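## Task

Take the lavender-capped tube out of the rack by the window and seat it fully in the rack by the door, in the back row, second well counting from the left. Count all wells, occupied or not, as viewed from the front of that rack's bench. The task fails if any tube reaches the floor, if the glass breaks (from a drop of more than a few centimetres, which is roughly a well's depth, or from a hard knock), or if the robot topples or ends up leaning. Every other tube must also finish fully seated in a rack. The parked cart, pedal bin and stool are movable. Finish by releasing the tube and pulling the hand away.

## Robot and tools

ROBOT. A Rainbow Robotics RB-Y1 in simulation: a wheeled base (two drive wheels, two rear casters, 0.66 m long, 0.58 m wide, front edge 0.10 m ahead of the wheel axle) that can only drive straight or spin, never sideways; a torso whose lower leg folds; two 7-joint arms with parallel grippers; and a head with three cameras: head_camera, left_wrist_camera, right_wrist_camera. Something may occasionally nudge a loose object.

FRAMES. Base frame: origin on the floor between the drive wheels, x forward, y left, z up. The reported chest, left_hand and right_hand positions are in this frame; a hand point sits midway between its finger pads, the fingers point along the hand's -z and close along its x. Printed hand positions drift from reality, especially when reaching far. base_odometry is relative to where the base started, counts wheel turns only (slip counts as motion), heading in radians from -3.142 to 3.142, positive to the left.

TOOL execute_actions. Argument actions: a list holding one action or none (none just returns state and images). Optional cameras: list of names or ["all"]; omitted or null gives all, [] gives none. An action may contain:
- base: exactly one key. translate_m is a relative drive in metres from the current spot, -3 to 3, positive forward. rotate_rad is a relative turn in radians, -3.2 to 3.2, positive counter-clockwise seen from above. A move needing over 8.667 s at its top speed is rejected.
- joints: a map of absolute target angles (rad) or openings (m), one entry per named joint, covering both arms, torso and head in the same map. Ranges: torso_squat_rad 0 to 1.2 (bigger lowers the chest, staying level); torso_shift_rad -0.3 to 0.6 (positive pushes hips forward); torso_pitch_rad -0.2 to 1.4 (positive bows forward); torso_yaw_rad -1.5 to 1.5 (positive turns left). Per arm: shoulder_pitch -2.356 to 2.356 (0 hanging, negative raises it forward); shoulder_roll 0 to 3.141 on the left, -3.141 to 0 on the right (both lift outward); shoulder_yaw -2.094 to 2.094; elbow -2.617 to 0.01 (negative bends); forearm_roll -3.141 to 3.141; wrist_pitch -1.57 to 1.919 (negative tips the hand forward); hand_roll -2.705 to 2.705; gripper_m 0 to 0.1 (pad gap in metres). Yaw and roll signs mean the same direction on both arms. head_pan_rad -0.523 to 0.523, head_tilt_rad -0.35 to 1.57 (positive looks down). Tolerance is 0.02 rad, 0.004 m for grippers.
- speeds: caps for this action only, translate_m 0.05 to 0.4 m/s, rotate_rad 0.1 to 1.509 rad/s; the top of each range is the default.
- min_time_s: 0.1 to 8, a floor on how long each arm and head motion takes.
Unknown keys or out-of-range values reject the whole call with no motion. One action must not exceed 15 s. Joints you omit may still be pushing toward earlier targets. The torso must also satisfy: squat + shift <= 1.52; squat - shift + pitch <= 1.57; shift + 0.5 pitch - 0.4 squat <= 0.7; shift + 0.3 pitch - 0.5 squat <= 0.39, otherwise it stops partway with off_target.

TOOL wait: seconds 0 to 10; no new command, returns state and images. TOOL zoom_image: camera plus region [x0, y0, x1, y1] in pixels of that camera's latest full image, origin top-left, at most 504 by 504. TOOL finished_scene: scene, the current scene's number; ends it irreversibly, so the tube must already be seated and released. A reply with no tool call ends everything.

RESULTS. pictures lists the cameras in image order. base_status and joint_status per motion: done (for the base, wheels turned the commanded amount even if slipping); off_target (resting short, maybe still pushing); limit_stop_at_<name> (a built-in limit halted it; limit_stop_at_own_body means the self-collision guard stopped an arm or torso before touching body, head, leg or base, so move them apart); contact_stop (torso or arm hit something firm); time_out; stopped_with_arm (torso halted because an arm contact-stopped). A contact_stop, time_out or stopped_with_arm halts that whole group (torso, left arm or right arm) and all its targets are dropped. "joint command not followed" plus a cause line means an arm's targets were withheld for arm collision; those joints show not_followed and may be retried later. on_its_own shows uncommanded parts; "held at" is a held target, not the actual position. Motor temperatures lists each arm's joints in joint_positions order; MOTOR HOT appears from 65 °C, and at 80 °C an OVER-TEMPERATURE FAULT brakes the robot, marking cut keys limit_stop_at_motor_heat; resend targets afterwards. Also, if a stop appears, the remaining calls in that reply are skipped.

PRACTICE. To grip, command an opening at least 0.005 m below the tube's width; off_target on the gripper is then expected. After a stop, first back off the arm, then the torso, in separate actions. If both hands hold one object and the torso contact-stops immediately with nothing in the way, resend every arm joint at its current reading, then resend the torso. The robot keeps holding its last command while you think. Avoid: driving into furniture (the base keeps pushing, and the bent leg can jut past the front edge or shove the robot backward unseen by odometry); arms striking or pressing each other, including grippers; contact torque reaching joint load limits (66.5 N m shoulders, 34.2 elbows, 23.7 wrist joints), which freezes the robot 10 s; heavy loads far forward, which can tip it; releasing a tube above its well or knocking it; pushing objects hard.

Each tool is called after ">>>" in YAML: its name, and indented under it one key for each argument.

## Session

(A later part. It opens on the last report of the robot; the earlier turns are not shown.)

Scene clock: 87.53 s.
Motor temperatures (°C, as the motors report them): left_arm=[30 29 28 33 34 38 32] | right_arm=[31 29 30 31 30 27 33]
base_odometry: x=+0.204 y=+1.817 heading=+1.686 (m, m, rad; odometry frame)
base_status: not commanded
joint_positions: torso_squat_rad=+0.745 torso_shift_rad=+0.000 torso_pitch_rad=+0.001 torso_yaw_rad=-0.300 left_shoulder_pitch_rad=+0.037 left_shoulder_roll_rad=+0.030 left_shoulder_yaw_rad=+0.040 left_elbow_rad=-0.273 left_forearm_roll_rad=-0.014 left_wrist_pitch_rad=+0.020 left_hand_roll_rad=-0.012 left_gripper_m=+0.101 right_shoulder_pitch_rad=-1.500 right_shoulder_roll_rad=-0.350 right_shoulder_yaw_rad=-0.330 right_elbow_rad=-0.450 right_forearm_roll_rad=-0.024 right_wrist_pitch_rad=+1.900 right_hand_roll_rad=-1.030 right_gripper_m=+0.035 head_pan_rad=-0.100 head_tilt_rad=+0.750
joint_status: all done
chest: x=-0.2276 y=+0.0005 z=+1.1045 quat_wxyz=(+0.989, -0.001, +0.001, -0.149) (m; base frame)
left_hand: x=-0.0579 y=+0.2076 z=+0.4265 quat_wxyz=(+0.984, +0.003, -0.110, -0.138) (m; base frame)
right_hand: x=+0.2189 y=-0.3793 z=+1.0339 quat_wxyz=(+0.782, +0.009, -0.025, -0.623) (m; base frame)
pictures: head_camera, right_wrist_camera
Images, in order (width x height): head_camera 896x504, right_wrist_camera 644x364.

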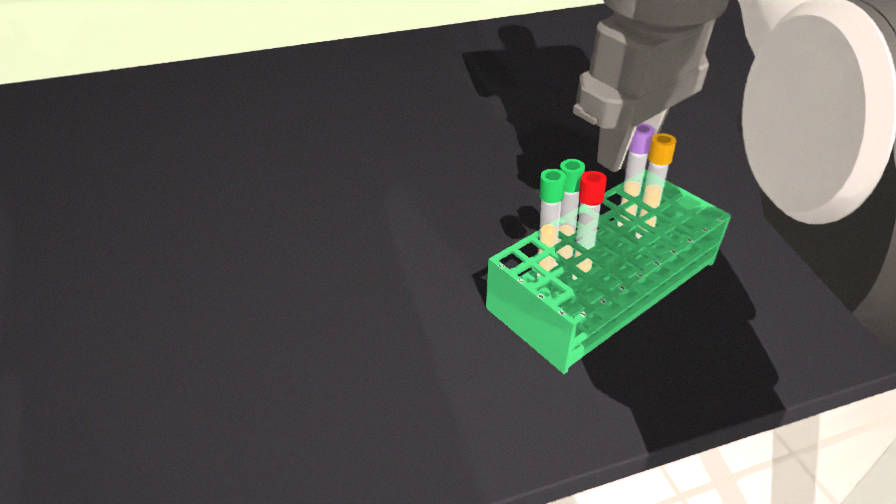

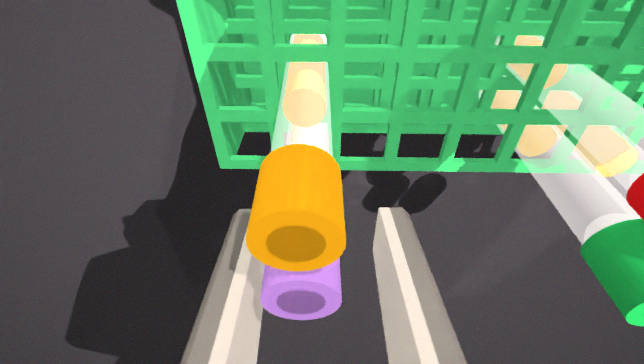

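>>> execute_actions:
  actions:
    - {"joints":{"right_gripper_m":0.006}}
  cameras: ["right_wrist_camera"]

>>> execute_actions:
  actions:
    - {"joints":{"torso_squat_rad":0.62}}
  cameras: ["head_camera","right_wrist_camera"]

Scene clock: 90.30 s.
Motor temperatures (°C, as the motors report them): left_arm=[30 29 28 33 34 38 32] | right_arm=[31 29 30 31 30 27 33]
base_odometry: x=+0.204 y=+1.817 heading=+1.686 (m, m, rad; odometry frame)
base_status: not commanded
joint_positions: torso_squat_rad=+0.745 torso_shift_rad=+0.000 torso_pitch_rad=+0.001 torso_yaw_rad=-0.300 left_shoulder_pitch_rad=+0.037 left_shoulder_roll_rad=+0.030 left_shoulder_yaw_rad=+0.040 left_elbow_rad=-0.273 left_forearm_roll_rad=-0.014 left_wrist_pitch_rad=+0.020 left_hand_roll_rad=-0.012 left_gripper_m=+0.101 right_shoulder_pitch_rad=-1.500 right_shoulder_roll_rad=-0.350 right_shoulder_yaw_rad=-0.330 right_elbow_rad=-0.450 right_forearm_roll_rad=-0.024 right_wrist_pitch_rad=+1.900 right_hand_roll_rad=-1.030 right_gripper_m=+0.018 head_pan_rad=-0.100 head_tilt_rad=+0.750
joint_status: right_gripper_m off_target (ended at +0.018, target +0.006)
chest: x=-0.2276 y=+0.0005 z=+1.1045 quat_wxyz=(+0.989, -0.001, +0.001, -0.149) (m; base frame)
left_hand: x=-0.0579 y=+0.2076 z=+0.4265 quat_wxyz=(+0.984, +0.003, -0.110, -0.138) (m; base frame)
right_hand: x=+0.2189 y=-0.3793 z=+1.0339 quat_wxyz=(+0.782, +0.009, -0.025, -0.623) (m; base frame)
pictures: right_wrist_camera
Images, in order (width x height): right_wrist_camera 644x364.

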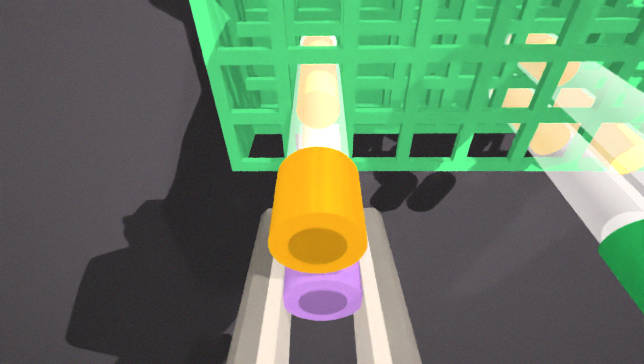

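Scene clock: 91.50 s.
Motor temperatures (°C, as the motors report them): left_arm=[30 29 28 33 34 38 32] | right_arm=[31 29 30 31 30 27 33]
base_odometry: x=+0.204 y=+1.817 heading=+1.686 (m, m, rad; odometry frame)
base_status: not commanded
joint_positions: torso_squat_rad=+0.620 torso_shift_rad=+0.000 torso_pitch_rad=+0.002 torso_yaw_rad=-0.300 left_shoulder_pitch_rad=+0.037 left_shoulder_roll_rad=+0.030 left_shoulder_yaw_rad=+0.040 left_elbow_rad=-0.273 left_forearm_roll_rad=-0.014 left_wrist_pitch_rad=+0.020 left_hand_roll_rad=-0.012 left_gripper_m=+0.101 right_shoulder_pitch_rad=-1.500 right_shoulder_roll_rad=-0.350 right_shoulder_yaw_rad=-0.330 right_elbow_rad=-0.450 right_forearm_roll_rad=-0.024 right_wrist_pitch_rad=+1.900 right_hand_roll_rad=-1.030 right_gripper_m=+0.018 head_pan_rad=-0.100 head_tilt_rad=+0.750
joint_status: all done
chest: x=-0.2275 y=+0.0005 z=+1.1596 quat_wxyz=(+0.989, -0.001, +0.001, -0.149) (m; base frame)
left_hand: x=-0.0579 y=+0.2076 z=+0.4816 quat_wxyz=(+0.984, +0.003, -0.110, -0.138) (m; base frame)
right_hand: x=+0.2190 y=-0.3792 z=+1.0890 quat_wxyz=(+0.782, +0.009, -0.025, -0.623) (m; base frame)
pictures: head_camera, right_wrist_camera
Images, in order (width x height): head_camera 896x504, right_wrist_camera 644x364.

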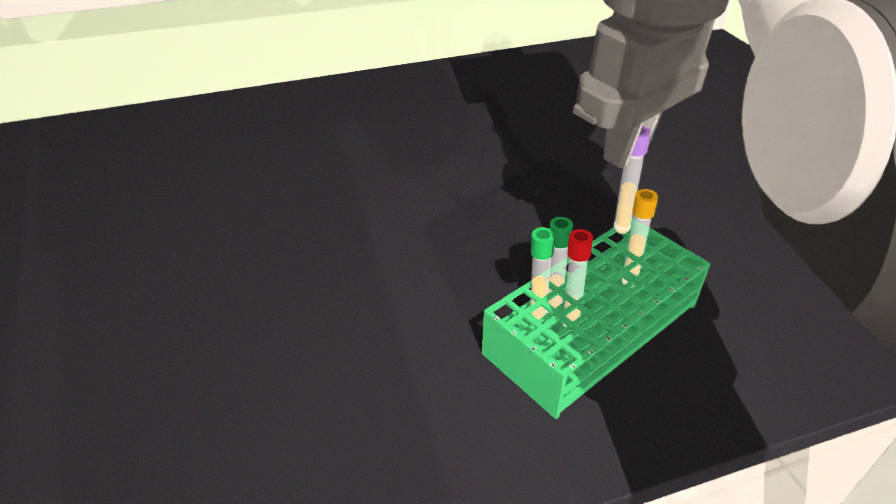

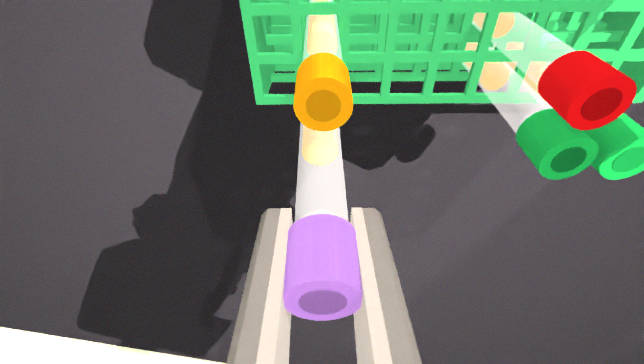

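>>> execute_actions:
  actions:
    - {"joints":{"torso_squat_rad":0.0}}
  cameras: []

>>> execute_actions:
  actions:
    - {"base":{"translate_m":-0.6},"speeds":{"translate_m":0.3}}
  cameras: []

>>> execute_actions:
  actions:
    - {"base":{"rotate_rad":3.0},"joints":{"torso_yaw_rad":0.3,"head_pan_rad":-0.3,"head_tilt_rad":0.5},"speeds":{"rotate_rad":0.8}}
  cameras: []

>>> execute_actions:
  actions:
    - {"base":{"translate_m":2.6}}
  cameras: []

>>> execute_actions:
  actions:
    - {"base":{"rotate_rad":0.14}}
  cameras: ["head_camera","right_wrist_camera"]

Scene clock: 102.13 s.
Motor temperatures (°C, as the motors report them): left_arm=[30 29 28 33 34 38 32] | right_arm=[31 29 30 31 30 27 33]
base_odometry: x=+0.204 y=+1.817 heading=+1.686 (m, m, rad; odometry frame)
base_status: not commanded
joint_positions: torso_squat_rad=+0.000 torso_shift_rad=+0.000 torso_pitch_rad=+0.002 torso_yaw_rad=-0.300 left_shoulder_pitch_rad=+0.037 left_shoulder_roll_rad=+0.030 left_shoulder_yaw_rad=+0.040 left_elbow_rad=-0.273 left_forearm_roll_rad=-0.014 left_wrist_pitch_rad=+0.020 left_hand_roll_rad=-0.012 left_gripper_m=+0.101 right_shoulder_pitch_rad=-1.500 right_shoulder_roll_rad=-0.350 right_shoulder_yaw_rad=-0.330 right_elbow_rad=-0.450 right_forearm_roll_rad=-0.024 right_wrist_pitch_rad=+1.900 right_hand_roll_rad=-1.030 right_gripper_m=+0.018 head_pan_rad=-0.100 head_tilt_rad=+0.750
joint_status: all done
chest: x=-0.2274 y=+0.0006 z=+1.2899 quat_wxyz=(+0.989, -0.001, +0.001, -0.149) (m; base frame)
left_hand: x=-0.0579 y=+0.2076 z=+0.6119 quat_wxyz=(+0.984, +0.003, -0.110, -0.138) (m; base frame)
right_hand: x=+0.2190 y=-0.3792 z=+1.2192 quat_wxyz=(+0.782, +0.009, -0.025, -0.623) (m; base frame)
pictures: none
No camera images: the call's "cameras" was empty. Leave "cameras" out to get every camera's image.

Scene clock: 105.37 s.
Motor temperatures (°C, as the motors report them): left_arm=[30 29 28 33 34 38 32] | right_arm=[31 29 30 31 30 27 33]
base_odometry: x=+0.274 y=+1.221 heading=+1.687 (m, m, rad; odometry frame)
base_status: done
joint_positions: torso_squat_rad=+0.000 torso_shift_rad=+0.000 torso_pitch_rad=+0.001 torso_yaw_rad=-0.300 left_shoulder_pitch_rad=+0.037 left_shoulder_roll_rad=+0.030 left_shoulder_yaw_rad=+0.040 left_elbow_rad=-0.273 left_forearm_roll_rad=-0.014 left_wrist_pitch_rad=+0.020 left_hand_roll_rad=-0.012 left_gripper_m=+0.101 right_shoulder_pitch_rad=-1.500 right_shoulder_roll_rad=-0.350 right_shoulder_yaw_rad=-0.330 right_elbow_rad=-0.450 right_forearm_roll_rad=-0.024 right_wrist_pitch_rad=+1.900 right_hand_roll_rad=-1.030 right_gripper_m=+0.018 head_pan_rad=-0.100 head_tilt_rad=+0.750
joint_status: not commanded
chest: x=-0.2276 y=+0.0006 z=+1.2899 quat_wxyz=(+0.989, -0.001, +0.001, -0.149) (m; base frame)
left_hand: x=-0.0579 y=+0.2076 z=+0.6119 quat_wxyz=(+0.984, +0.003, -0.110, -0.138) (m; base frame)
right_hand: x=+0.2189 y=-0.3792 z=+1.2193 quat_wxyz=(+0.782, +0.009, -0.025, -0.623) (m; base frame)
pictures: none
No camera images: the call's "cameras" was empty. Leave "cameras" out to get every camera's image.

Scene clock: 111.03 s.
Motor temperatures (°C, as the motors report them): left_arm=[30 29 28 33 34 38 32] | right_arm=[31 29 30 31 30 27 33]
base_odometry: x=+0.274 y=+1.221 heading=-1.596 (m, m, rad; odometry frame)
base_status: done
joint_positions: torso_squat_rad=+0.000 torso_shift_rad=+0.000 torso_pitch_rad=+0.001 torso_yaw_rad=+0.300 left_shoulder_pitch_rad=+0.037 left_shoulder_roll_rad=+0.030 left_shoulder_yaw_rad=+0.040 left_elbow_rad=-0.273 left_forearm_roll_rad=-0.014 left_wrist_pitch_rad=+0.020 left_hand_roll_rad=-0.012 left_gripper_m=+0.101 right_shoulder_pitch_rad=-1.500 right_shoulder_roll_rad=-0.350 right_shoulder_yaw_rad=-0.330 right_elbow_rad=-0.450 right_forearm_roll_rad=-0.024 right_wrist_pitch_rad=+1.900 right_hand_roll_rad=-1.030 right_gripper_m=+0.018 head_pan_rad=-0.300 head_tilt_rad=+0.500
joint_status: all done
chest: x=-0.2276 y=+0.0006 z=+1.2899 quat_wxyz=(+0.989, -0.001, +0.001, +0.149) (m; base frame)
left_hand: x=-0.2050 y=+0.2677 z=+0.6121 quat_wxyz=(+0.981, +0.036, -0.104, +0.159) (m; base frame)
right_hand: x=+0.3553 y=-0.0606 z=+1.2187 quat_wxyz=(+0.931, +0.016, -0.021, -0.364) (m; base frame)
pictures: none
No camera images: the call's "cameras" was empty. Leave "cameras" out to get every camera's image.

Scene clock: 119.10 s.
Motor temperatures (°C, as the motors report them): left_arm=[30 29 28 33 34 38 32] | right_arm=[31 29 30 31 30 27 33]
base_odometry: x=+0.209 y=-1.378 heading=-1.595 (m, m, rad; odometry frame)
base_status: done
joint_positions: torso_squat_rad=+0.000 torso_shift_rad=+0.000 torso_pitch_rad=+0.001 torso_yaw_rad=+0.300 left_shoulder_pitch_rad=+0.036 left_shoulder_roll_rad=+0.030 left_shoulder_yaw_rad=+0.040 left_elbow_rad=-0.273 left_forearm_roll_rad=-0.014 left_wrist_pitch_rad=+0.020 left_hand_roll_rad=-0.012 left_gripper_m=+0.101 right_shoulder_pitch_rad=-1.500 right_shoulder_roll_rad=-0.350 right_shoulder_yaw_rad=-0.330 right_elbow_rad=-0.450 right_forearm_roll_rad=-0.024 right_wrist_pitch_rad=+1.900 right_hand_roll_rad=-1.030 right_gripper_m=+0.018 head_pan_rad=-0.300 head_tilt_rad=+0.500
joint_status: not commanded
chest: x=-0.2275 y=+0.0006 z=+1.2899 quat_wxyz=(+0.989, +0.000, +0.001, +0.149) (m; base frame)
left_hand: x=-0.2050 y=+0.2677 z=+0.6121 quat_wxyz=(+0.981, +0.036, -0.104, +0.159) (m; base frame)
right_hand: x=+0.3554 y=-0.0606 z=+1.2186 quat_wxyz=(+0.931, +0.016, -0.021, -0.364) (m; base frame)
pictures: none
No camera images: the call's "cameras" was empty. Leave "cameras" out to get every camera's image.

Scene clock: 120.47 s.
Motor temperatures (°C, as the motors report them): left_arm=[30 29 28 33 34 38 32] | right_arm=[31 29 30 31 30 27 33]
base_odometry: x=+0.209 y=-1.378 heading=-1.456 (m, m, rad; odometry frame)
base_status: done
joint_positions: torso_squat_rad=+0.000 torso_shift_rad=+0.000 torso_pitch_rad=+0.001 torso_yaw_rad=+0.300 left_shoulder_pitch_rad=+0.036 left_shoulder_roll_rad=+0.030 left_shoulder_yaw_rad=+0.040 left_elbow_rad=-0.273 left_forearm_roll_rad=-0.014 left_wrist_pitch_rad=+0.020 left_hand_roll_rad=-0.012 left_gripper_m=+0.101 right_shoulder_pitch_rad=-1.500 right_shoulder_roll_rad=-0.350 right_shoulder_yaw_rad=-0.330 right_elbow_rad=-0.450 right_forearm_roll_rad=-0.024 right_wrist_pitch_rad=+1.900 right_hand_roll_rad=-1.030 right_gripper_m=+0.018 head_pan_rad=-0.300 head_tilt_rad=+0.500
joint_status: not commanded
chest: x=-0.2275 y=+0.0005 z=+1.2899 quat_wxyz=(+0.989, +0.000, +0.001, +0.149) (m; base frame)
left_hand: x=-0.2050 y=+0.2677 z=+0.6121 quat_wxyz=(+0.981, +0.036, -0.104, +0.159) (m; base frame)
right_hand: x=+0.3554 y=-0.0607 z=+1.2186 quat_wxyz=(+0.931, +0.016, -0.021, -0.364) (m; base frame)
pictures: head_camera, right_wrist_camera
Images, in order (width x height): head_camera 896x504, right_wrist_camera 644x364.

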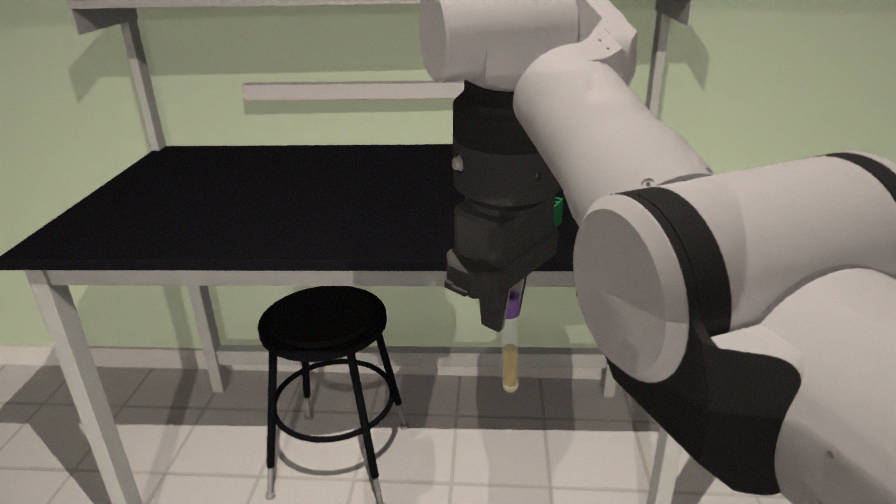

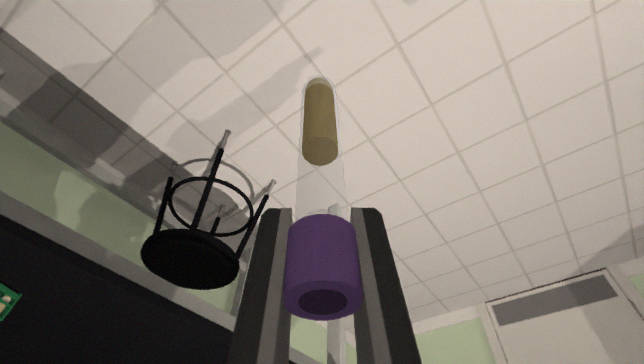

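>>> execute_actions:
  actions:
    - {"base":{"translate_m":0.7},"joints":{"head_tilt_rad":0.9,"torso_yaw_rad":0.2,"head_pan_rad":-0.2}}
  cameras: ["head_camera","right_wrist_camera"]

Scene clock: 124.97 s.
Motor temperatures (°C, as the motors report them): left_arm=[30 29 28 33 34 38 32] | right_arm=[31 29 30 31 30 27 33]
base_odometry: x=+0.290 y=-2.074 heading=-1.455 (m, m, rad; odometry frame)
base_status: done
joint_positions: torso_squat_rad=+0.000 torso_shift_rad=+0.000 torso_pitch_rad=+0.002 torso_yaw_rad=+0.200 left_shoulder_pitch_rad=+0.036 left_shoulder_roll_rad=+0.030 left_shoulder_yaw_rad=+0.040 left_elbow_rad=-0.273 left_forearm_roll_rad=-0.014 left_wrist_pitch_rad=+0.020 left_hand_roll_rad=-0.012 left_gripper_m=+0.101 right_shoulder_pitch_rad=-1.500 right_shoulder_roll_rad=-0.350 right_shoulder_yaw_rad=-0.330 right_elbow_rad=-0.450 right_forearm_roll_rad=-0.024 right_wrist_pitch_rad=+1.900 right_hand_roll_rad=-1.030 right_gripper_m=+0.018 head_pan_rad=-0.200 head_tilt_rad=+0.900
joint_status: all done
chest: x=-0.2275 y=+0.0005 z=+1.2899 quat_wxyz=(+0.995, -0.001, +0.001, +0.100) (m; base frame)
left_hand: x=-0.1783 y=+0.2640 z=+0.6120 quat_wxyz=(+0.988, +0.030, -0.106, +0.110) (m; base frame)
right_hand: x=+0.3464 y=-0.1187 z=+1.2188 quat_wxyz=(+0.912, +0.015, -0.021, -0.410) (m; base frame)
pictures: head_camera, right_wrist_camera
Images, in order (width x height): head_camera 896x504, right_wrist_camera 644x364.

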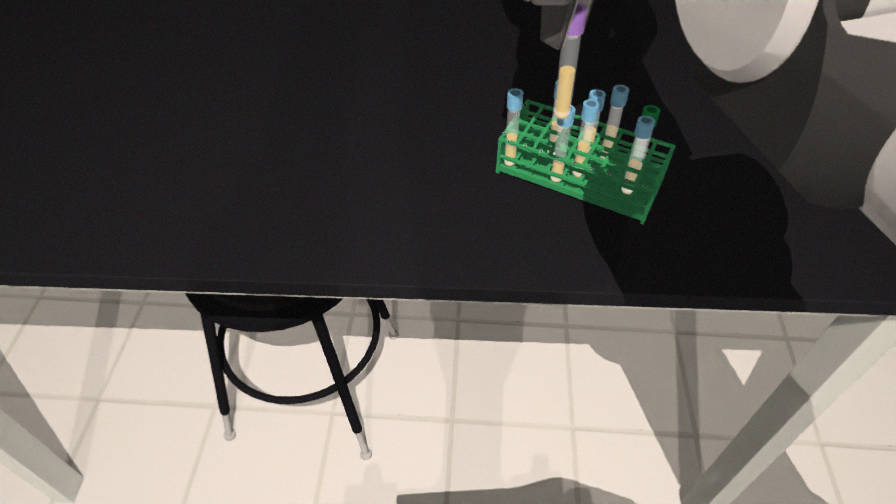

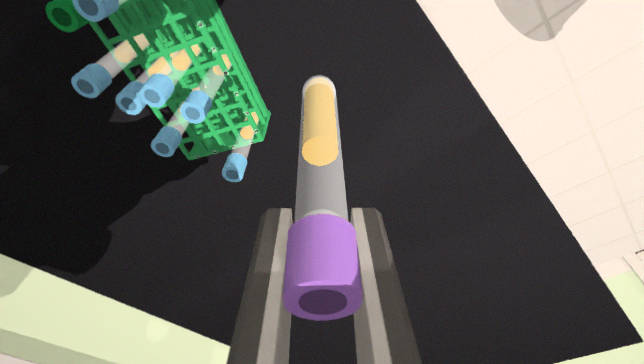

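>>> execute_actions:
  actions:
    - {"base":{"translate_m":0.22},"joints":{"right_hand_roll_rad":-0.53,"torso_yaw_rad":0.17},"min_time_s":1.5}
  cameras: ["head_camera","right_wrist_camera"]

Scene clock: 131.40 s.
Motor temperatures (°C, as the motors report them): left_arm=[30 29 28 33 34 38 32] | right_arm=[31 29 30 31 30 27 33]
base_odometry: x=+0.315 y=-2.292 heading=-1.454 (m, m, rad; odometry frame)
base_status: done
joint_positions: torso_squat_rad=+0.000 torso_shift_rad=+0.000 torso_pitch_rad=+0.002 torso_yaw_rad=+0.170 left_shoulder_pitch_rad=+0.036 left_shoulder_roll_rad=+0.030 left_shoulder_yaw_rad=+0.040 left_elbow_rad=-0.273 left_forearm_roll_rad=-0.014 left_wrist_pitch_rad=+0.020 left_hand_roll_rad=-0.012 left_gripper_m=+0.101 right_shoulder_pitch_rad=-1.500 right_shoulder_roll_rad=-0.350 right_shoulder_yaw_rad=-0.330 right_elbow_rad=-0.450 right_forearm_roll_rad=-0.024 right_wrist_pitch_rad=+1.900 right_hand_roll_rad=-0.530 right_gripper_m=+0.018 head_pan_rad=-0.200 head_tilt_rad=+0.900
joint_status: all done
chest: x=-0.2274 y=+0.0006 z=+1.2899 quat_wxyz=(+0.996, -0.001, +0.001, +0.085) (m; base frame)
left_hand: x=-0.1704 y=+0.2624 z=+0.6120 quat_wxyz=(+0.989, +0.029, -0.106, +0.095) (m; base frame)
right_hand: x=+0.3426 y=-0.1358 z=+1.2187 quat_wxyz=(+0.982, +0.009, -0.025, -0.186) (m; base frame)
pictures: head_camera, right_wrist_camera
Images, in order (width x height): head_camera 896x504, right_wrist_camera 644x364.

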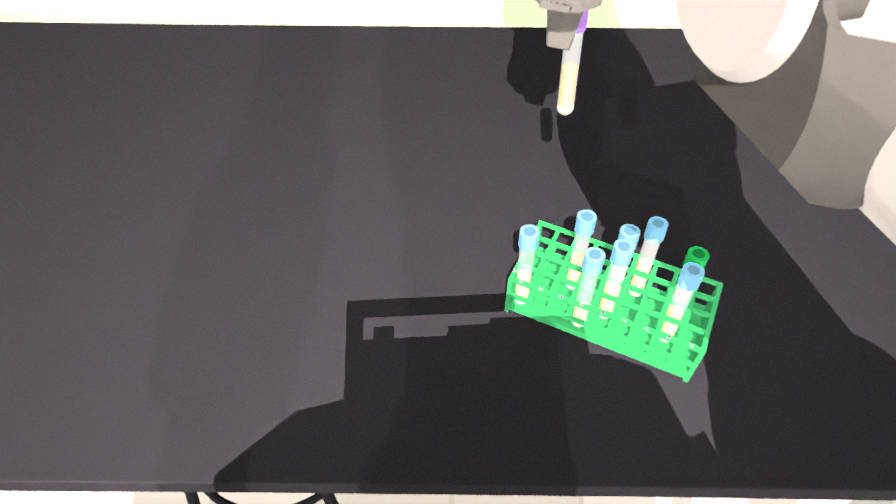

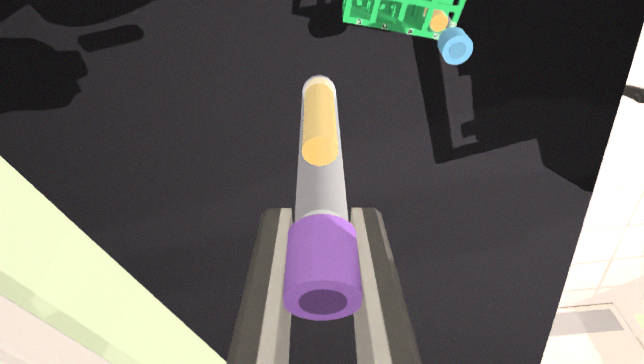

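>>> execute_actions:
  actions:
    - {"base":{"translate_m":-0.03},"joints":{"torso_squat_rad":0.42}}
  cameras: ["head_camera","right_wrist_camera"]

Scene clock: 135.73 s.
Motor temperatures (°C, as the motors report them): left_arm=[30 29 28 33 34 38 32] | right_arm=[31 29 30 31 30 27 33]
base_odometry: x=+0.312 y=-2.262 heading=-1.454 (m, m, rad; odometry frame)
base_status: done
joint_positions: torso_squat_rad=+0.420 torso_shift_rad=+0.000 torso_pitch_rad=+0.001 torso_yaw_rad=+0.170 left_shoulder_pitch_rad=+0.037 left_shoulder_roll_rad=+0.030 left_shoulder_yaw_rad=+0.040 left_elbow_rad=-0.273 left_forearm_roll_rad=-0.014 left_wrist_pitch_rad=+0.020 left_hand_roll_rad=-0.012 left_gripper_m=+0.101 right_shoulder_pitch_rad=-1.500 right_shoulder_roll_rad=-0.350 right_shoulder_yaw_rad=-0.330 right_elbow_rad=-0.450 right_forearm_roll_rad=-0.024 right_wrist_pitch_rad=+1.900 right_hand_roll_rad=-0.530 right_gripper_m=+0.018 head_pan_rad=-0.200 head_tilt_rad=+0.900
joint_status: all done
chest: x=-0.2276 y=+0.0005 z=+1.2291 quat_wxyz=(+0.996, -0.001, +0.001, +0.085) (m; base frame)
left_hand: x=-0.1705 y=+0.2623 z=+0.5512 quat_wxyz=(+0.989, +0.029, -0.106, +0.095) (m; base frame)
right_hand: x=+0.3425 y=-0.1358 z=+1.1581 quat_wxyz=(+0.982, +0.009, -0.025, -0.186) (m; base frame)
pictures: head_camera, right_wrist_camera
Images, in order (width x height): head_camera 896x504, right_wrist_camera 644x364.

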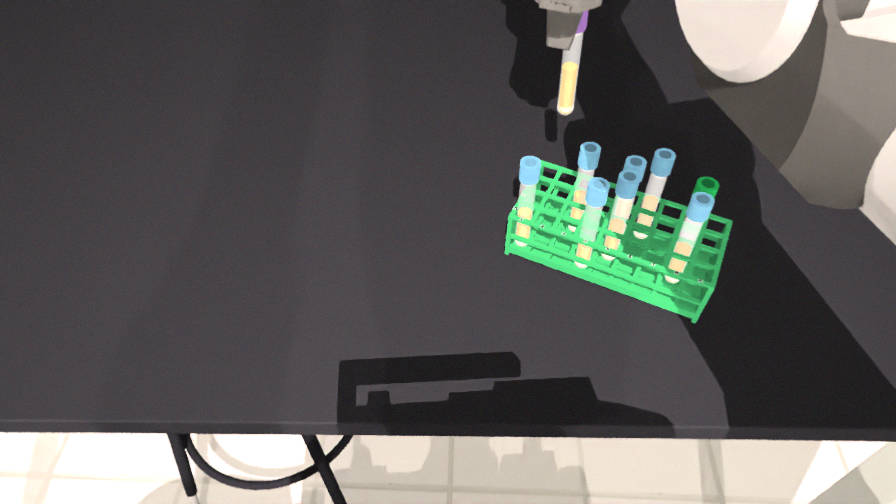

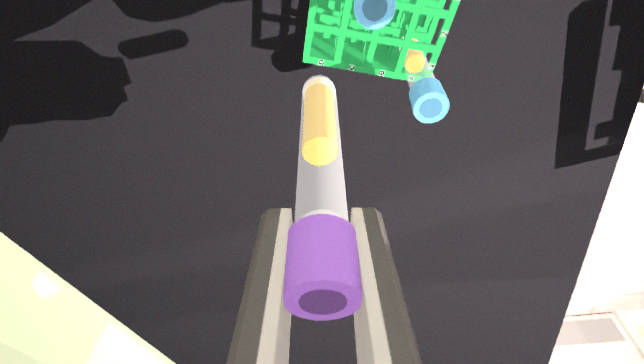

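>>> execute_actions:
  actions:
    - {"joints":{"torso_squat_rad":0.57,"right_hand_roll_rad":-0.68}}
  cameras: ["head_camera","right_wrist_camera"]

Scene clock: 138.77 s.
Motor temperatures (°C, as the motors report them): left_arm=[30 29 28 33 34 38 32] | right_arm=[31 29 30 31 30 27 33]
base_odometry: x=+0.312 y=-2.262 heading=-1.454 (m, m, rad; odometry frame)
base_status: not commanded
joint_positions: torso_squat_rad=+0.570 torso_shift_rad=+0.000 torso_pitch_rad=+0.001 torso_yaw_rad=+0.170 left_shoulder_pitch_rad=+0.037 left_shoulder_roll_rad=+0.030 left_shoulder_yaw_rad=+0.040 left_elbow_rad=-0.273 left_forearm_roll_rad=-0.014 left_wrist_pitch_rad=+0.020 left_hand_roll_rad=-0.012 left_gripper_m=+0.101 right_shoulder_pitch_rad=-1.500 right_shoulder_roll_rad=-0.350 right_shoulder_yaw_rad=-0.330 right_elbow_rad=-0.450 right_forearm_roll_rad=-0.024 right_wrist_pitch_rad=+1.900 right_hand_roll_rad=-0.680 right_gripper_m=+0.018 head_pan_rad=-0.200 head_tilt_rad=+0.900
joint_status: all done
chest: x=-0.2276 y=+0.0005 z=+1.1793 quat_wxyz=(+0.996, -0.001, +0.001, +0.085) (m; base frame)
left_hand: x=-0.1705 y=+0.2623 z=+0.5014 quat_wxyz=(+0.989, +0.029, -0.106, +0.095) (m; base frame)
right_hand: x=+0.3425 y=-0.1358 z=+1.1082 quat_wxyz=(+0.965, +0.011, -0.024, -0.259) (m; base frame)
pictures: head_camera, right_wrist_camera
Images, in order (width x height): head_camera 896x504, right_wrist_camera 644x364.

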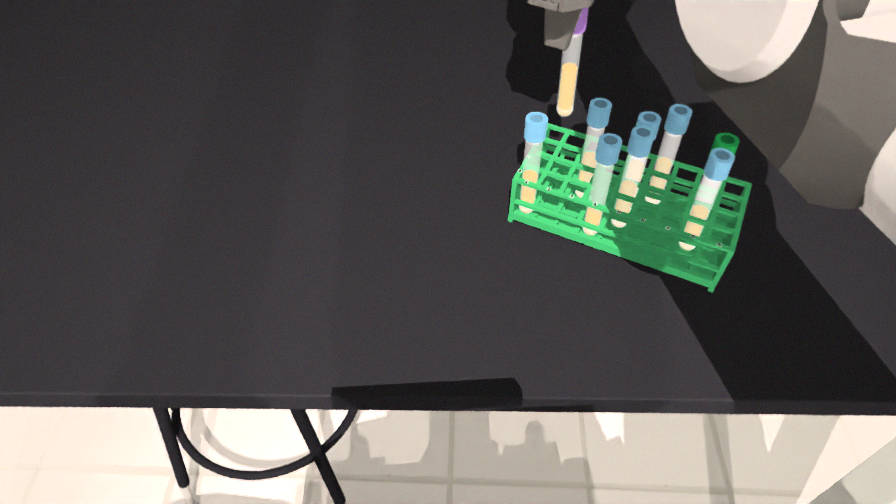

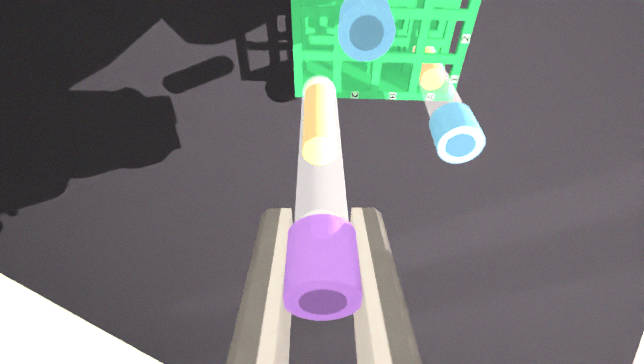

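>>> execute_actions:
  actions:
    - {"base":{"translate_m":-0.006},"joints":{"torso_yaw_rad":0.138,"torso_squat_rad":0.6,"right_hand_roll_rad":-0.65}}
  cameras: ["head_camera","right_wrist_camera"]

Scene clock: 141.43 s.
Motor temperatures (°C, as the motors report them): left_arm=[30 29 28 33 34 38 32] | right_arm=[31 29 30 31 30 27 33]
base_odometry: x=+0.311 y=-2.256 heading=-1.455 (m, m, rad; odometry frame)
base_status: done
joint_positions: torso_squat_rad=+0.600 torso_shift_rad=+0.000 torso_pitch_rad=+0.001 torso_yaw_rad=+0.138 left_shoulder_pitch_rad=+0.037 left_shoulder_roll_rad=+0.030 left_shoulder_yaw_rad=+0.040 left_elbow_rad=-0.273 left_forearm_roll_rad=-0.014 left_wrist_pitch_rad=+0.020 left_hand_roll_rad=-0.012 left_gripper_m=+0.101 right_shoulder_pitch_rad=-1.500 right_shoulder_roll_rad=-0.350 right_shoulder_yaw_rad=-0.330 right_elbow_rad=-0.450 right_forearm_roll_rad=-0.024 right_wrist_pitch_rad=+1.900 right_hand_roll_rad=-0.650 right_gripper_m=+0.018 head_pan_rad=-0.200 head_tilt_rad=+0.900
joint_status: all done
chest: x=-0.2275 y=+0.0005 z=+1.1677 quat_wxyz=(+0.998, -0.001, +0.001, +0.069) (m; base frame)
left_hand: x=-0.1621 y=+0.2603 z=+0.4898 quat_wxyz=(+0.991, +0.027, -0.107, +0.079) (m; base frame)
right_hand: x=+0.3378 y=-0.1539 z=+1.0966 quat_wxyz=(+0.965, +0.010, -0.024, -0.260) (m; base frame)
pictures: head_camera, right_wrist_camera
Images, in order (width x height): head_camera 896x504, right_wrist_camera 644x364.

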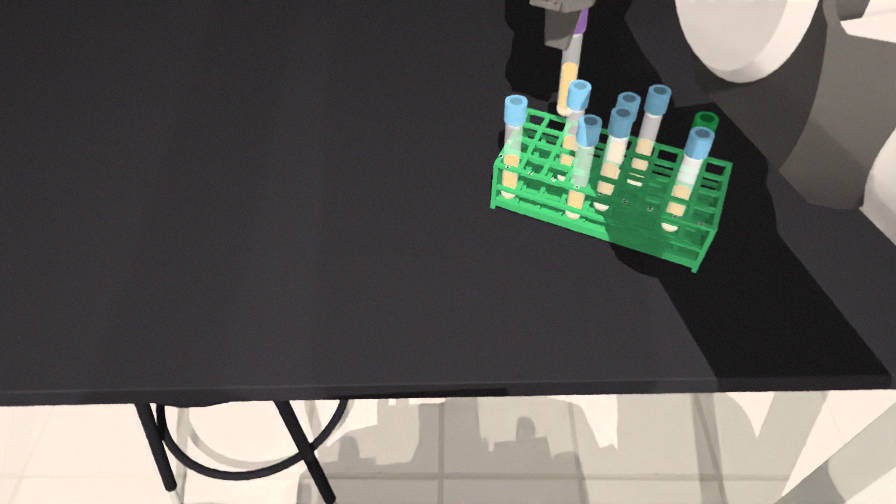

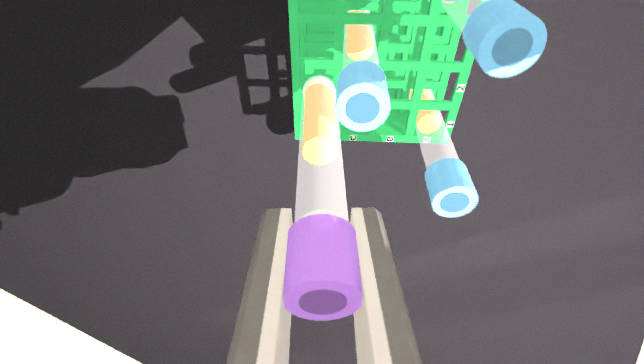

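>>> execute_actions:
  actions:
    - {"joints":{"torso_squat_rad":0.67}}
  cameras: ["head_camera","right_wrist_camera"]

Scene clock: 144.27 s.
Motor temperatures (°C, as the motors report them): left_arm=[30 29 28 33 34 38 32] | right_arm=[31 29 30 31 30 27 33]
base_odometry: x=+0.311 y=-2.256 heading=-1.454 (m, m, rad; odometry frame)
base_status: not commanded
joint_positions: torso_squat_rad=+0.656 torso_shift_rad=-0.002 torso_pitch_rad=-0.003 torso_yaw_rad=+0.138 left_shoulder_pitch_rad=+0.037 left_shoulder_roll_rad=+0.030 left_shoulder_yaw_rad=+0.040 left_elbow_rad=-0.273 left_forearm_roll_rad=-0.014 left_wrist_pitch_rad=+0.020 left_hand_roll_rad=-0.012 left_gripper_m=+0.101 right_shoulder_pitch_rad=-1.505 right_shoulder_roll_rad=-0.351 right_shoulder_yaw_rad=-0.330 right_elbow_rad=-0.453 right_forearm_roll_rad=-0.024 right_wrist_pitch_rad=+1.900 right_hand_roll_rad=-0.650 right_gripper_m=+0.018 head_pan_rad=-0.200 head_tilt_rad=+0.900
joint_status: torso_squat_rad contact_stop (moved +0.056 of +0.070)
chest: x=-0.2298 y=+0.0007 z=+1.1448 quat_wxyz=(+0.998, -0.001, -0.001, +0.069) (m; base frame)
left_hand: x=-0.1614 y=+0.2603 z=+0.4671 quat_wxyz=(+0.991, +0.027, -0.109, +0.079) (m; base frame)
right_hand: x=+0.3371 y=-0.1533 z=+1.0800 quat_wxyz=(+0.965, +0.012, -0.030, -0.260) (m; base frame)
pictures: head_camera, right_wrist_camera
Images, in order (width x height): head_camera 896x504, right_wrist_camera 644x364.

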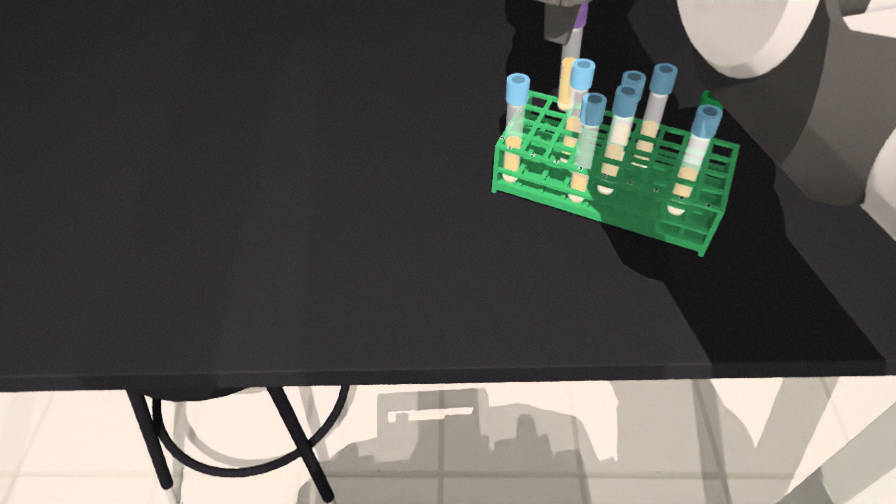

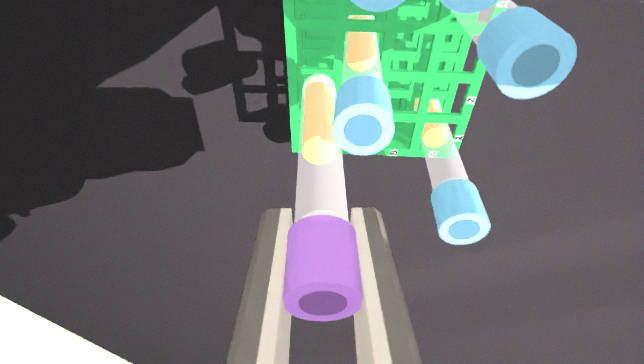

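Hit the divider; overshoot. Raise and shift back about 9 mm.

>>> execute_actions:
  actions:
    - {"joints":{"torso_squat_rad":0.61,"torso_shift_rad":0,"torso_pitch_rad":0,"right_shoulder_pitch_rad":-1.5,"right_elbow_rad":-0.45}}
  cameras: []

>>> execute_actions:
  actions:
    - {"base":{"translate_m":0.003},"joints":{"torso_yaw_rad":0.152}}
  cameras: ["right_wrist_camera"]

>>> execute_actions:
  actions:
    - {"joints":{"torso_squat_rad":0.67}}
  cameras: ["head_camera","right_wrist_camera"]

Scene clock: 147.60 s.
Motor temperatures (°C, as the motors report them): left_arm=[30 29 28 33 34 38 32] | right_arm=[31 29 30 31 30 27 33]
base_odometry: x=+0.311 y=-2.256 heading=-1.454 (m, m, rad; odometry frame)
base_status: not commanded
joint_positions: torso_squat_rad=+0.610 torso_shift_rad=+0.000 torso_pitch_rad=+0.000 torso_yaw_rad=+0.138 left_shoulder_pitch_rad=+0.037 left_shoulder_roll_rad=+0.030 left_shoulder_yaw_rad=+0.040 left_elbow_rad=-0.273 left_forearm_roll_rad=-0.014 left_wrist_pitch_rad=+0.020 left_hand_roll_rad=-0.012 left_gripper_m=+0.101 right_shoulder_pitch_rad=-1.500 right_shoulder_roll_rad=-0.350 right_shoulder_yaw_rad=-0.330 right_elbow_rad=-0.450 right_forearm_roll_rad=-0.024 right_wrist_pitch_rad=+1.900 right_hand_roll_rad=-0.650 right_gripper_m=+0.018 head_pan_rad=-0.200 head_tilt_rad=+0.900
joint_status: all done
chest: x=-0.2279 y=+0.0006 z=+1.1637 quat_wxyz=(+0.998, -0.001, +0.000, +0.069) (m; base frame)
left_hand: x=-0.1617 y=+0.2603 z=+0.4858 quat_wxyz=(+0.991, +0.027, -0.107, +0.079) (m; base frame)
right_hand: x=+0.3377 y=-0.1539 z=+1.0936 quat_wxyz=(+0.965, +0.011, -0.025, -0.260) (m; base frame)
pictures: none
No camera images: the call's "cameras" was empty. Leave "cameras" out to get every camera's image.

Scene clock: 148.53 s.
Motor temperatures (°C, as the motors report them): left_arm=[30 29 28 33 34 38 32] | right_arm=[31 29 30 31 30 27 33]
base_odometry: x=+0.311 y=-2.259 heading=-1.454 (m, m, rad; odometry frame)
base_status: done
joint_positions: torso_squat_rad=+0.610 torso_shift_rad=+0.000 torso_pitch_rad=+0.000 torso_yaw_rad=+0.152 left_shoulder_pitch_rad=+0.037 left_shoulder_roll_rad=+0.030 left_shoulder_yaw_rad=+0.040 left_elbow_rad=-0.273 left_forearm_roll_rad=-0.014 left_wrist_pitch_rad=+0.020 left_hand_roll_rad=-0.012 left_gripper_m=+0.101 right_shoulder_pitch_rad=-1.500 right_shoulder_roll_rad=-0.350 right_shoulder_yaw_rad=-0.330 right_elbow_rad=-0.450 right_forearm_roll_rad=-0.024 right_wrist_pitch_rad=+1.900 right_hand_roll_rad=-0.650 right_gripper_m=+0.018 head_pan_rad=-0.200 head_tilt_rad=+0.900
joint_status: all done
chest: x=-0.2280 y=+0.0005 z=+1.1637 quat_wxyz=(+0.997, -0.001, +0.000, +0.076) (m; base frame)
left_hand: x=-0.1653 y=+0.2612 z=+0.4859 quat_wxyz=(+0.990, +0.028, -0.107, +0.086) (m; base frame)
right_hand: x=+0.3396 y=-0.1460 z=+1.0935 quat_wxyz=(+0.967, +0.011, -0.025, -0.254) (m; base frame)
pictures: right_wrist_camera
Images, in order (width x height): right_wrist_camera 644x364.

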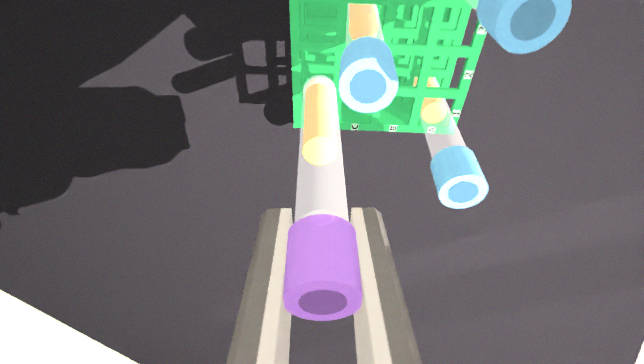

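Scene clock: 149.47 s.
Motor temperatures (°C, as the motors report them): left_arm=[30 29 28 33 34 38 32] | right_arm=[31 29 30 31 30 27 33]
base_odometry: x=+0.311 y=-2.259 heading=-1.454 (m, m, rad; odometry frame)
base_status: not commanded
joint_positions: torso_squat_rad=+0.670 torso_shift_rad=+0.000 torso_pitch_rad=+0.000 torso_yaw_rad=+0.152 left_shoulder_pitch_rad=+0.037 left_shoulder_roll_rad=+0.030 left_shoulder_yaw_rad=+0.040 left_elbow_rad=-0.273 left_forearm_roll_rad=-0.014 left_wrist_pitch_rad=+0.020 left_hand_roll_rad=-0.012 left_gripper_m=+0.101 right_shoulder_pitch_rad=-1.500 right_shoulder_roll_rad=-0.350 right_shoulder_yaw_rad=-0.330 right_elbow_rad=-0.450 right_forearm_roll_rad=-0.024 right_wrist_pitch_rad=+1.900 right_hand_roll_rad=-0.650 right_gripper_m=+0.018 head_pan_rad=-0.200 head_tilt_rad=+0.900
joint_status: all done
chest: x=-0.2281 y=+0.0005 z=+1.1386 quat_wxyz=(+0.997, -0.001, +0.000, +0.076) (m; base frame)
left_hand: x=-0.1653 y=+0.2612 z=+0.4608 quat_wxyz=(+0.990, +0.028, -0.107, +0.086) (m; base frame)
right_hand: x=+0.3396 y=-0.1460 z=+1.0684 quat_wxyz=(+0.967, +0.011, -0.025, -0.254) (m; base frame)
pictures: head_camera, right_wrist_camera
Images, in order (width x height): head_camera 896x504, right_wrist_camera 644x364.

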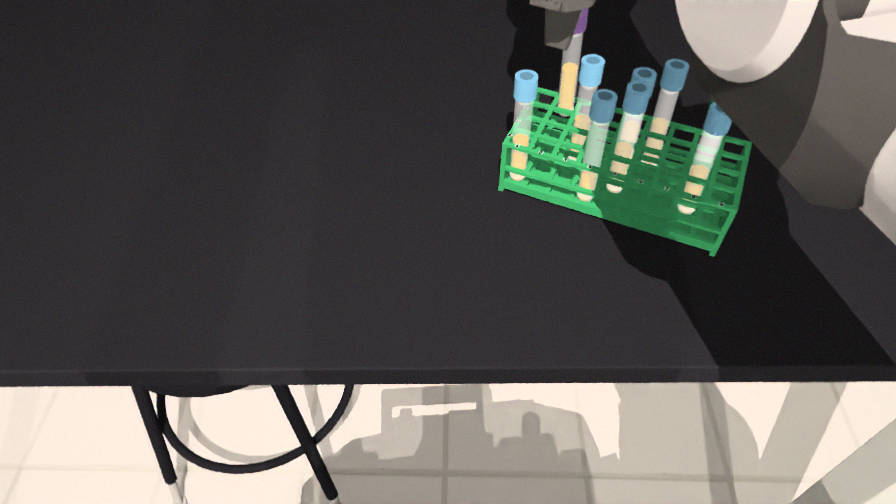

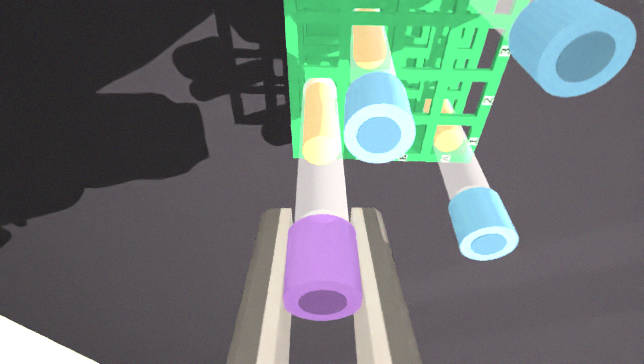

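>>> execute_actions:
  actions:
    - {"joints":{"torso_squat_rad":0.735}}
  cameras: []

>>> execute_actions:
  actions:
    - {"joints":{"right_gripper_m":0.032}}
  cameras: []

>>> execute_actions:
  actions:
    - {"joints":{"torso_squat_rad":0.4}}
  cameras: []

>>> execute_actions:
  actions:
    - {"base":{"translate_m":-0.3}}
  cameras: ["head_camera"]

Scene clock: 152.67 s.
Motor temperatures (°C, as the motors report them): left_arm=[30 29 28 33 34 38 32] | right_arm=[31 29 30 31 30 27 33]
base_odometry: x=+0.311 y=-2.259 heading=-1.454 (m, m, rad; odometry frame)
base_status: not commanded
joint_positions: torso_squat_rad=+0.735 torso_shift_rad=+0.000 torso_pitch_rad=+0.000 torso_yaw_rad=+0.152 left_shoulder_pitch_rad=+0.037 left_shoulder_roll_rad=+0.030 left_shoulder_yaw_rad=+0.040 left_elbow_rad=-0.273 left_forearm_roll_rad=-0.014 left_wrist_pitch_rad=+0.020 left_hand_roll_rad=-0.012 left_gripper_m=+0.101 right_shoulder_pitch_rad=-1.501 right_shoulder_roll_rad=-0.351 right_shoulder_yaw_rad=-0.330 right_elbow_rad=-0.451 right_forearm_roll_rad=-0.024 right_wrist_pitch_rad=+1.900 right_hand_roll_rad=-0.650 right_gripper_m=+0.018 head_pan_rad=-0.200 head_tilt_rad=+0.900
joint_status: all done
chest: x=-0.2282 y=+0.0005 z=+1.1092 quat_wxyz=(+0.997, -0.001, +0.000, +0.076) (m; base frame)
left_hand: x=-0.1652 y=+0.2612 z=+0.4314 quat_wxyz=(+0.990, +0.028, -0.107, +0.086) (m; base frame)
right_hand: x=+0.3398 y=-0.1461 z=+1.0401 quat_wxyz=(+0.967, +0.011, -0.026, -0.254) (m; base frame)
pictures: none
No camera images: the call's "cameras" was empty. Leave "cameras" out to get every camera's image.

Scene clock: 153.40 s.
Motor temperatures (°C, as the motors report them): left_arm=[30 29 28 33 34 38 32] | right_arm=[31 29 30 31 30 27 33]
base_odometry: x=+0.311 y=-2.259 heading=-1.454 (m, m, rad; odometry frame)
base_status: not commanded
joint_positions: torso_squat_rad=+0.735 torso_shift_rad=+0.000 torso_pitch_rad=+0.000 torso_yaw_rad=+0.152 left_shoulder_pitch_rad=+0.037 left_shoulder_roll_rad=+0.030 left_shoulder_yaw_rad=+0.040 left_elbow_rad=-0.273 left_forearm_roll_rad=-0.014 left_wrist_pitch_rad=+0.020 left_hand_roll_rad=-0.012 left_gripper_m=+0.101 right_shoulder_pitch_rad=-1.500 right_shoulder_roll_rad=-0.350 right_shoulder_yaw_rad=-0.330 right_elbow_rad=-0.450 right_forearm_roll_rad=-0.024 right_wrist_pitch_rad=+1.900 right_hand_roll_rad=-0.650 right_gripper_m=+0.032 head_pan_rad=-0.200 head_tilt_rad=+0.900
joint_status: all done
chest: x=-0.2281 y=+0.0005 z=+1.1092 quat_wxyz=(+0.997, -0.001, +0.000, +0.076) (m; base frame)
left_hand: x=-0.1653 y=+0.2612 z=+0.4314 quat_wxyz=(+0.990, +0.028, -0.107, +0.086) (m; base frame)
right_hand: x=+0.3396 y=-0.1461 z=+1.0393 quat_wxyz=(+0.967, +0.011, -0.025, -0.254) (m; base frame)
pictures: none
No camera images: the call's "cameras" was empty. Leave "cameras" out to get every camera's image.

Scene clock: 155.30 s.
Motor temperatures (°C, as the motors report them): left_arm=[30 29 28 33 34 38 32] | right_arm=[31 29 30 31 30 27 33]
base_odometry: x=+0.311 y=-2.259 heading=-1.454 (m, m, rad; odometry frame)
base_status: not commanded
joint_positions: torso_squat_rad=+0.400 torso_shift_rad=+0.000 torso_pitch_rad=+0.000 torso_yaw_rad=+0.152 left_shoulder_pitch_rad=+0.037 left_shoulder_roll_rad=+0.030 left_shoulder_yaw_rad=+0.040 left_elbow_rad=-0.273 left_forearm_roll_rad=-0.014 left_wrist_pitch_rad=+0.020 left_hand_roll_rad=-0.012 left_gripper_m=+0.101 right_shoulder_pitch_rad=-1.500 right_shoulder_roll_rad=-0.350 right_shoulder_yaw_rad=-0.330 right_elbow_rad=-0.450 right_forearm_roll_rad=-0.024 right_wrist_pitch_rad=+1.900 right_hand_roll_rad=-0.650 right_gripper_m=+0.032 head_pan_rad=-0.200 head_tilt_rad=+0.900
joint_status: all done
chest: x=-0.2279 y=+0.0006 z=+1.2347 quat_wxyz=(+0.997, -0.001, +0.000, +0.076) (m; base frame)
left_hand: x=-0.1653 y=+0.2612 z=+0.5568 quat_wxyz=(+0.990, +0.028, -0.107, +0.086) (m; base frame)
right_hand: x=+0.3397 y=-0.1461 z=+1.1644 quat_wxyz=(+0.967, +0.011, -0.025, -0.254) (m; base frame)
pictures: none
No camera images: the call's "cameras" was empty. Leave "cameras" out to get every camera's image.

Scene clock: 157.70 s.
Motor temperatures (°C, as the motors report them): left_arm=[30 29 28 33 34 38 32] | right_arm=[31 29 30 31 30 27 33]
base_odometry: x=+0.276 y=-1.961 heading=-1.453 (m, m, rad; odometry frame)
base_status: done
joint_positions: torso_squat_rad=+0.400 torso_shift_rad=+0.000 torso_pitch_rad=+0.000 torso_yaw_rad=+0.152 left_shoulder_pitch_rad=+0.037 left_shoulder_roll_rad=+0.030 left_shoulder_yaw_rad=+0.040 left_elbow_rad=-0.273 left_forearm_roll_rad=-0.014 left_wrist_pitch_rad=+0.020 left_hand_roll_rad=-0.012 left_gripper_m=+0.101 right_shoulder_pitch_rad=-1.500 right_shoulder_roll_rad=-0.350 right_shoulder_yaw_rad=-0.330 right_elbow_rad=-0.450 right_forearm_roll_rad=-0.024 right_wrist_pitch_rad=+1.900 right_hand_roll_rad=-0.650 right_gripper_m=+0.032 head_pan_rad=-0.200 head_tilt_rad=+0.900
joint_status: not commanded
chest: x=-0.2280 y=+0.0006 z=+1.2347 quat_wxyz=(+0.997, -0.001, +0.000, +0.076) (m; base frame)
left_hand: x=-0.1654 y=+0.2612 z=+0.5568 quat_wxyz=(+0.990, +0.028, -0.107, +0.086) (m; base frame)
right_hand: x=+0.3396 y=-0.1460 z=+1.1645 quat_wxyz=(+0.967, +0.011, -0.025, -0.254) (m; base frame)
pictures: head_camera
Images, in order (width x height): head_camera 896x504.

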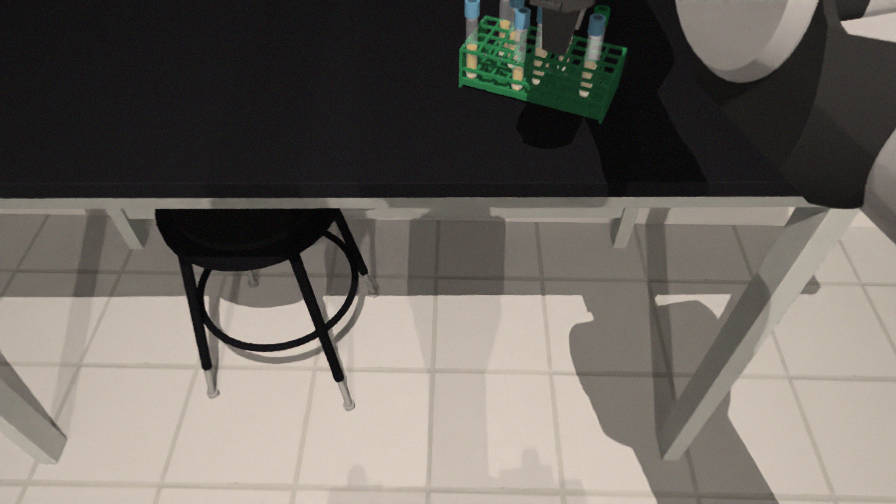

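>>> finished_scene:
  scene: 1

The scene is finished: the task was done.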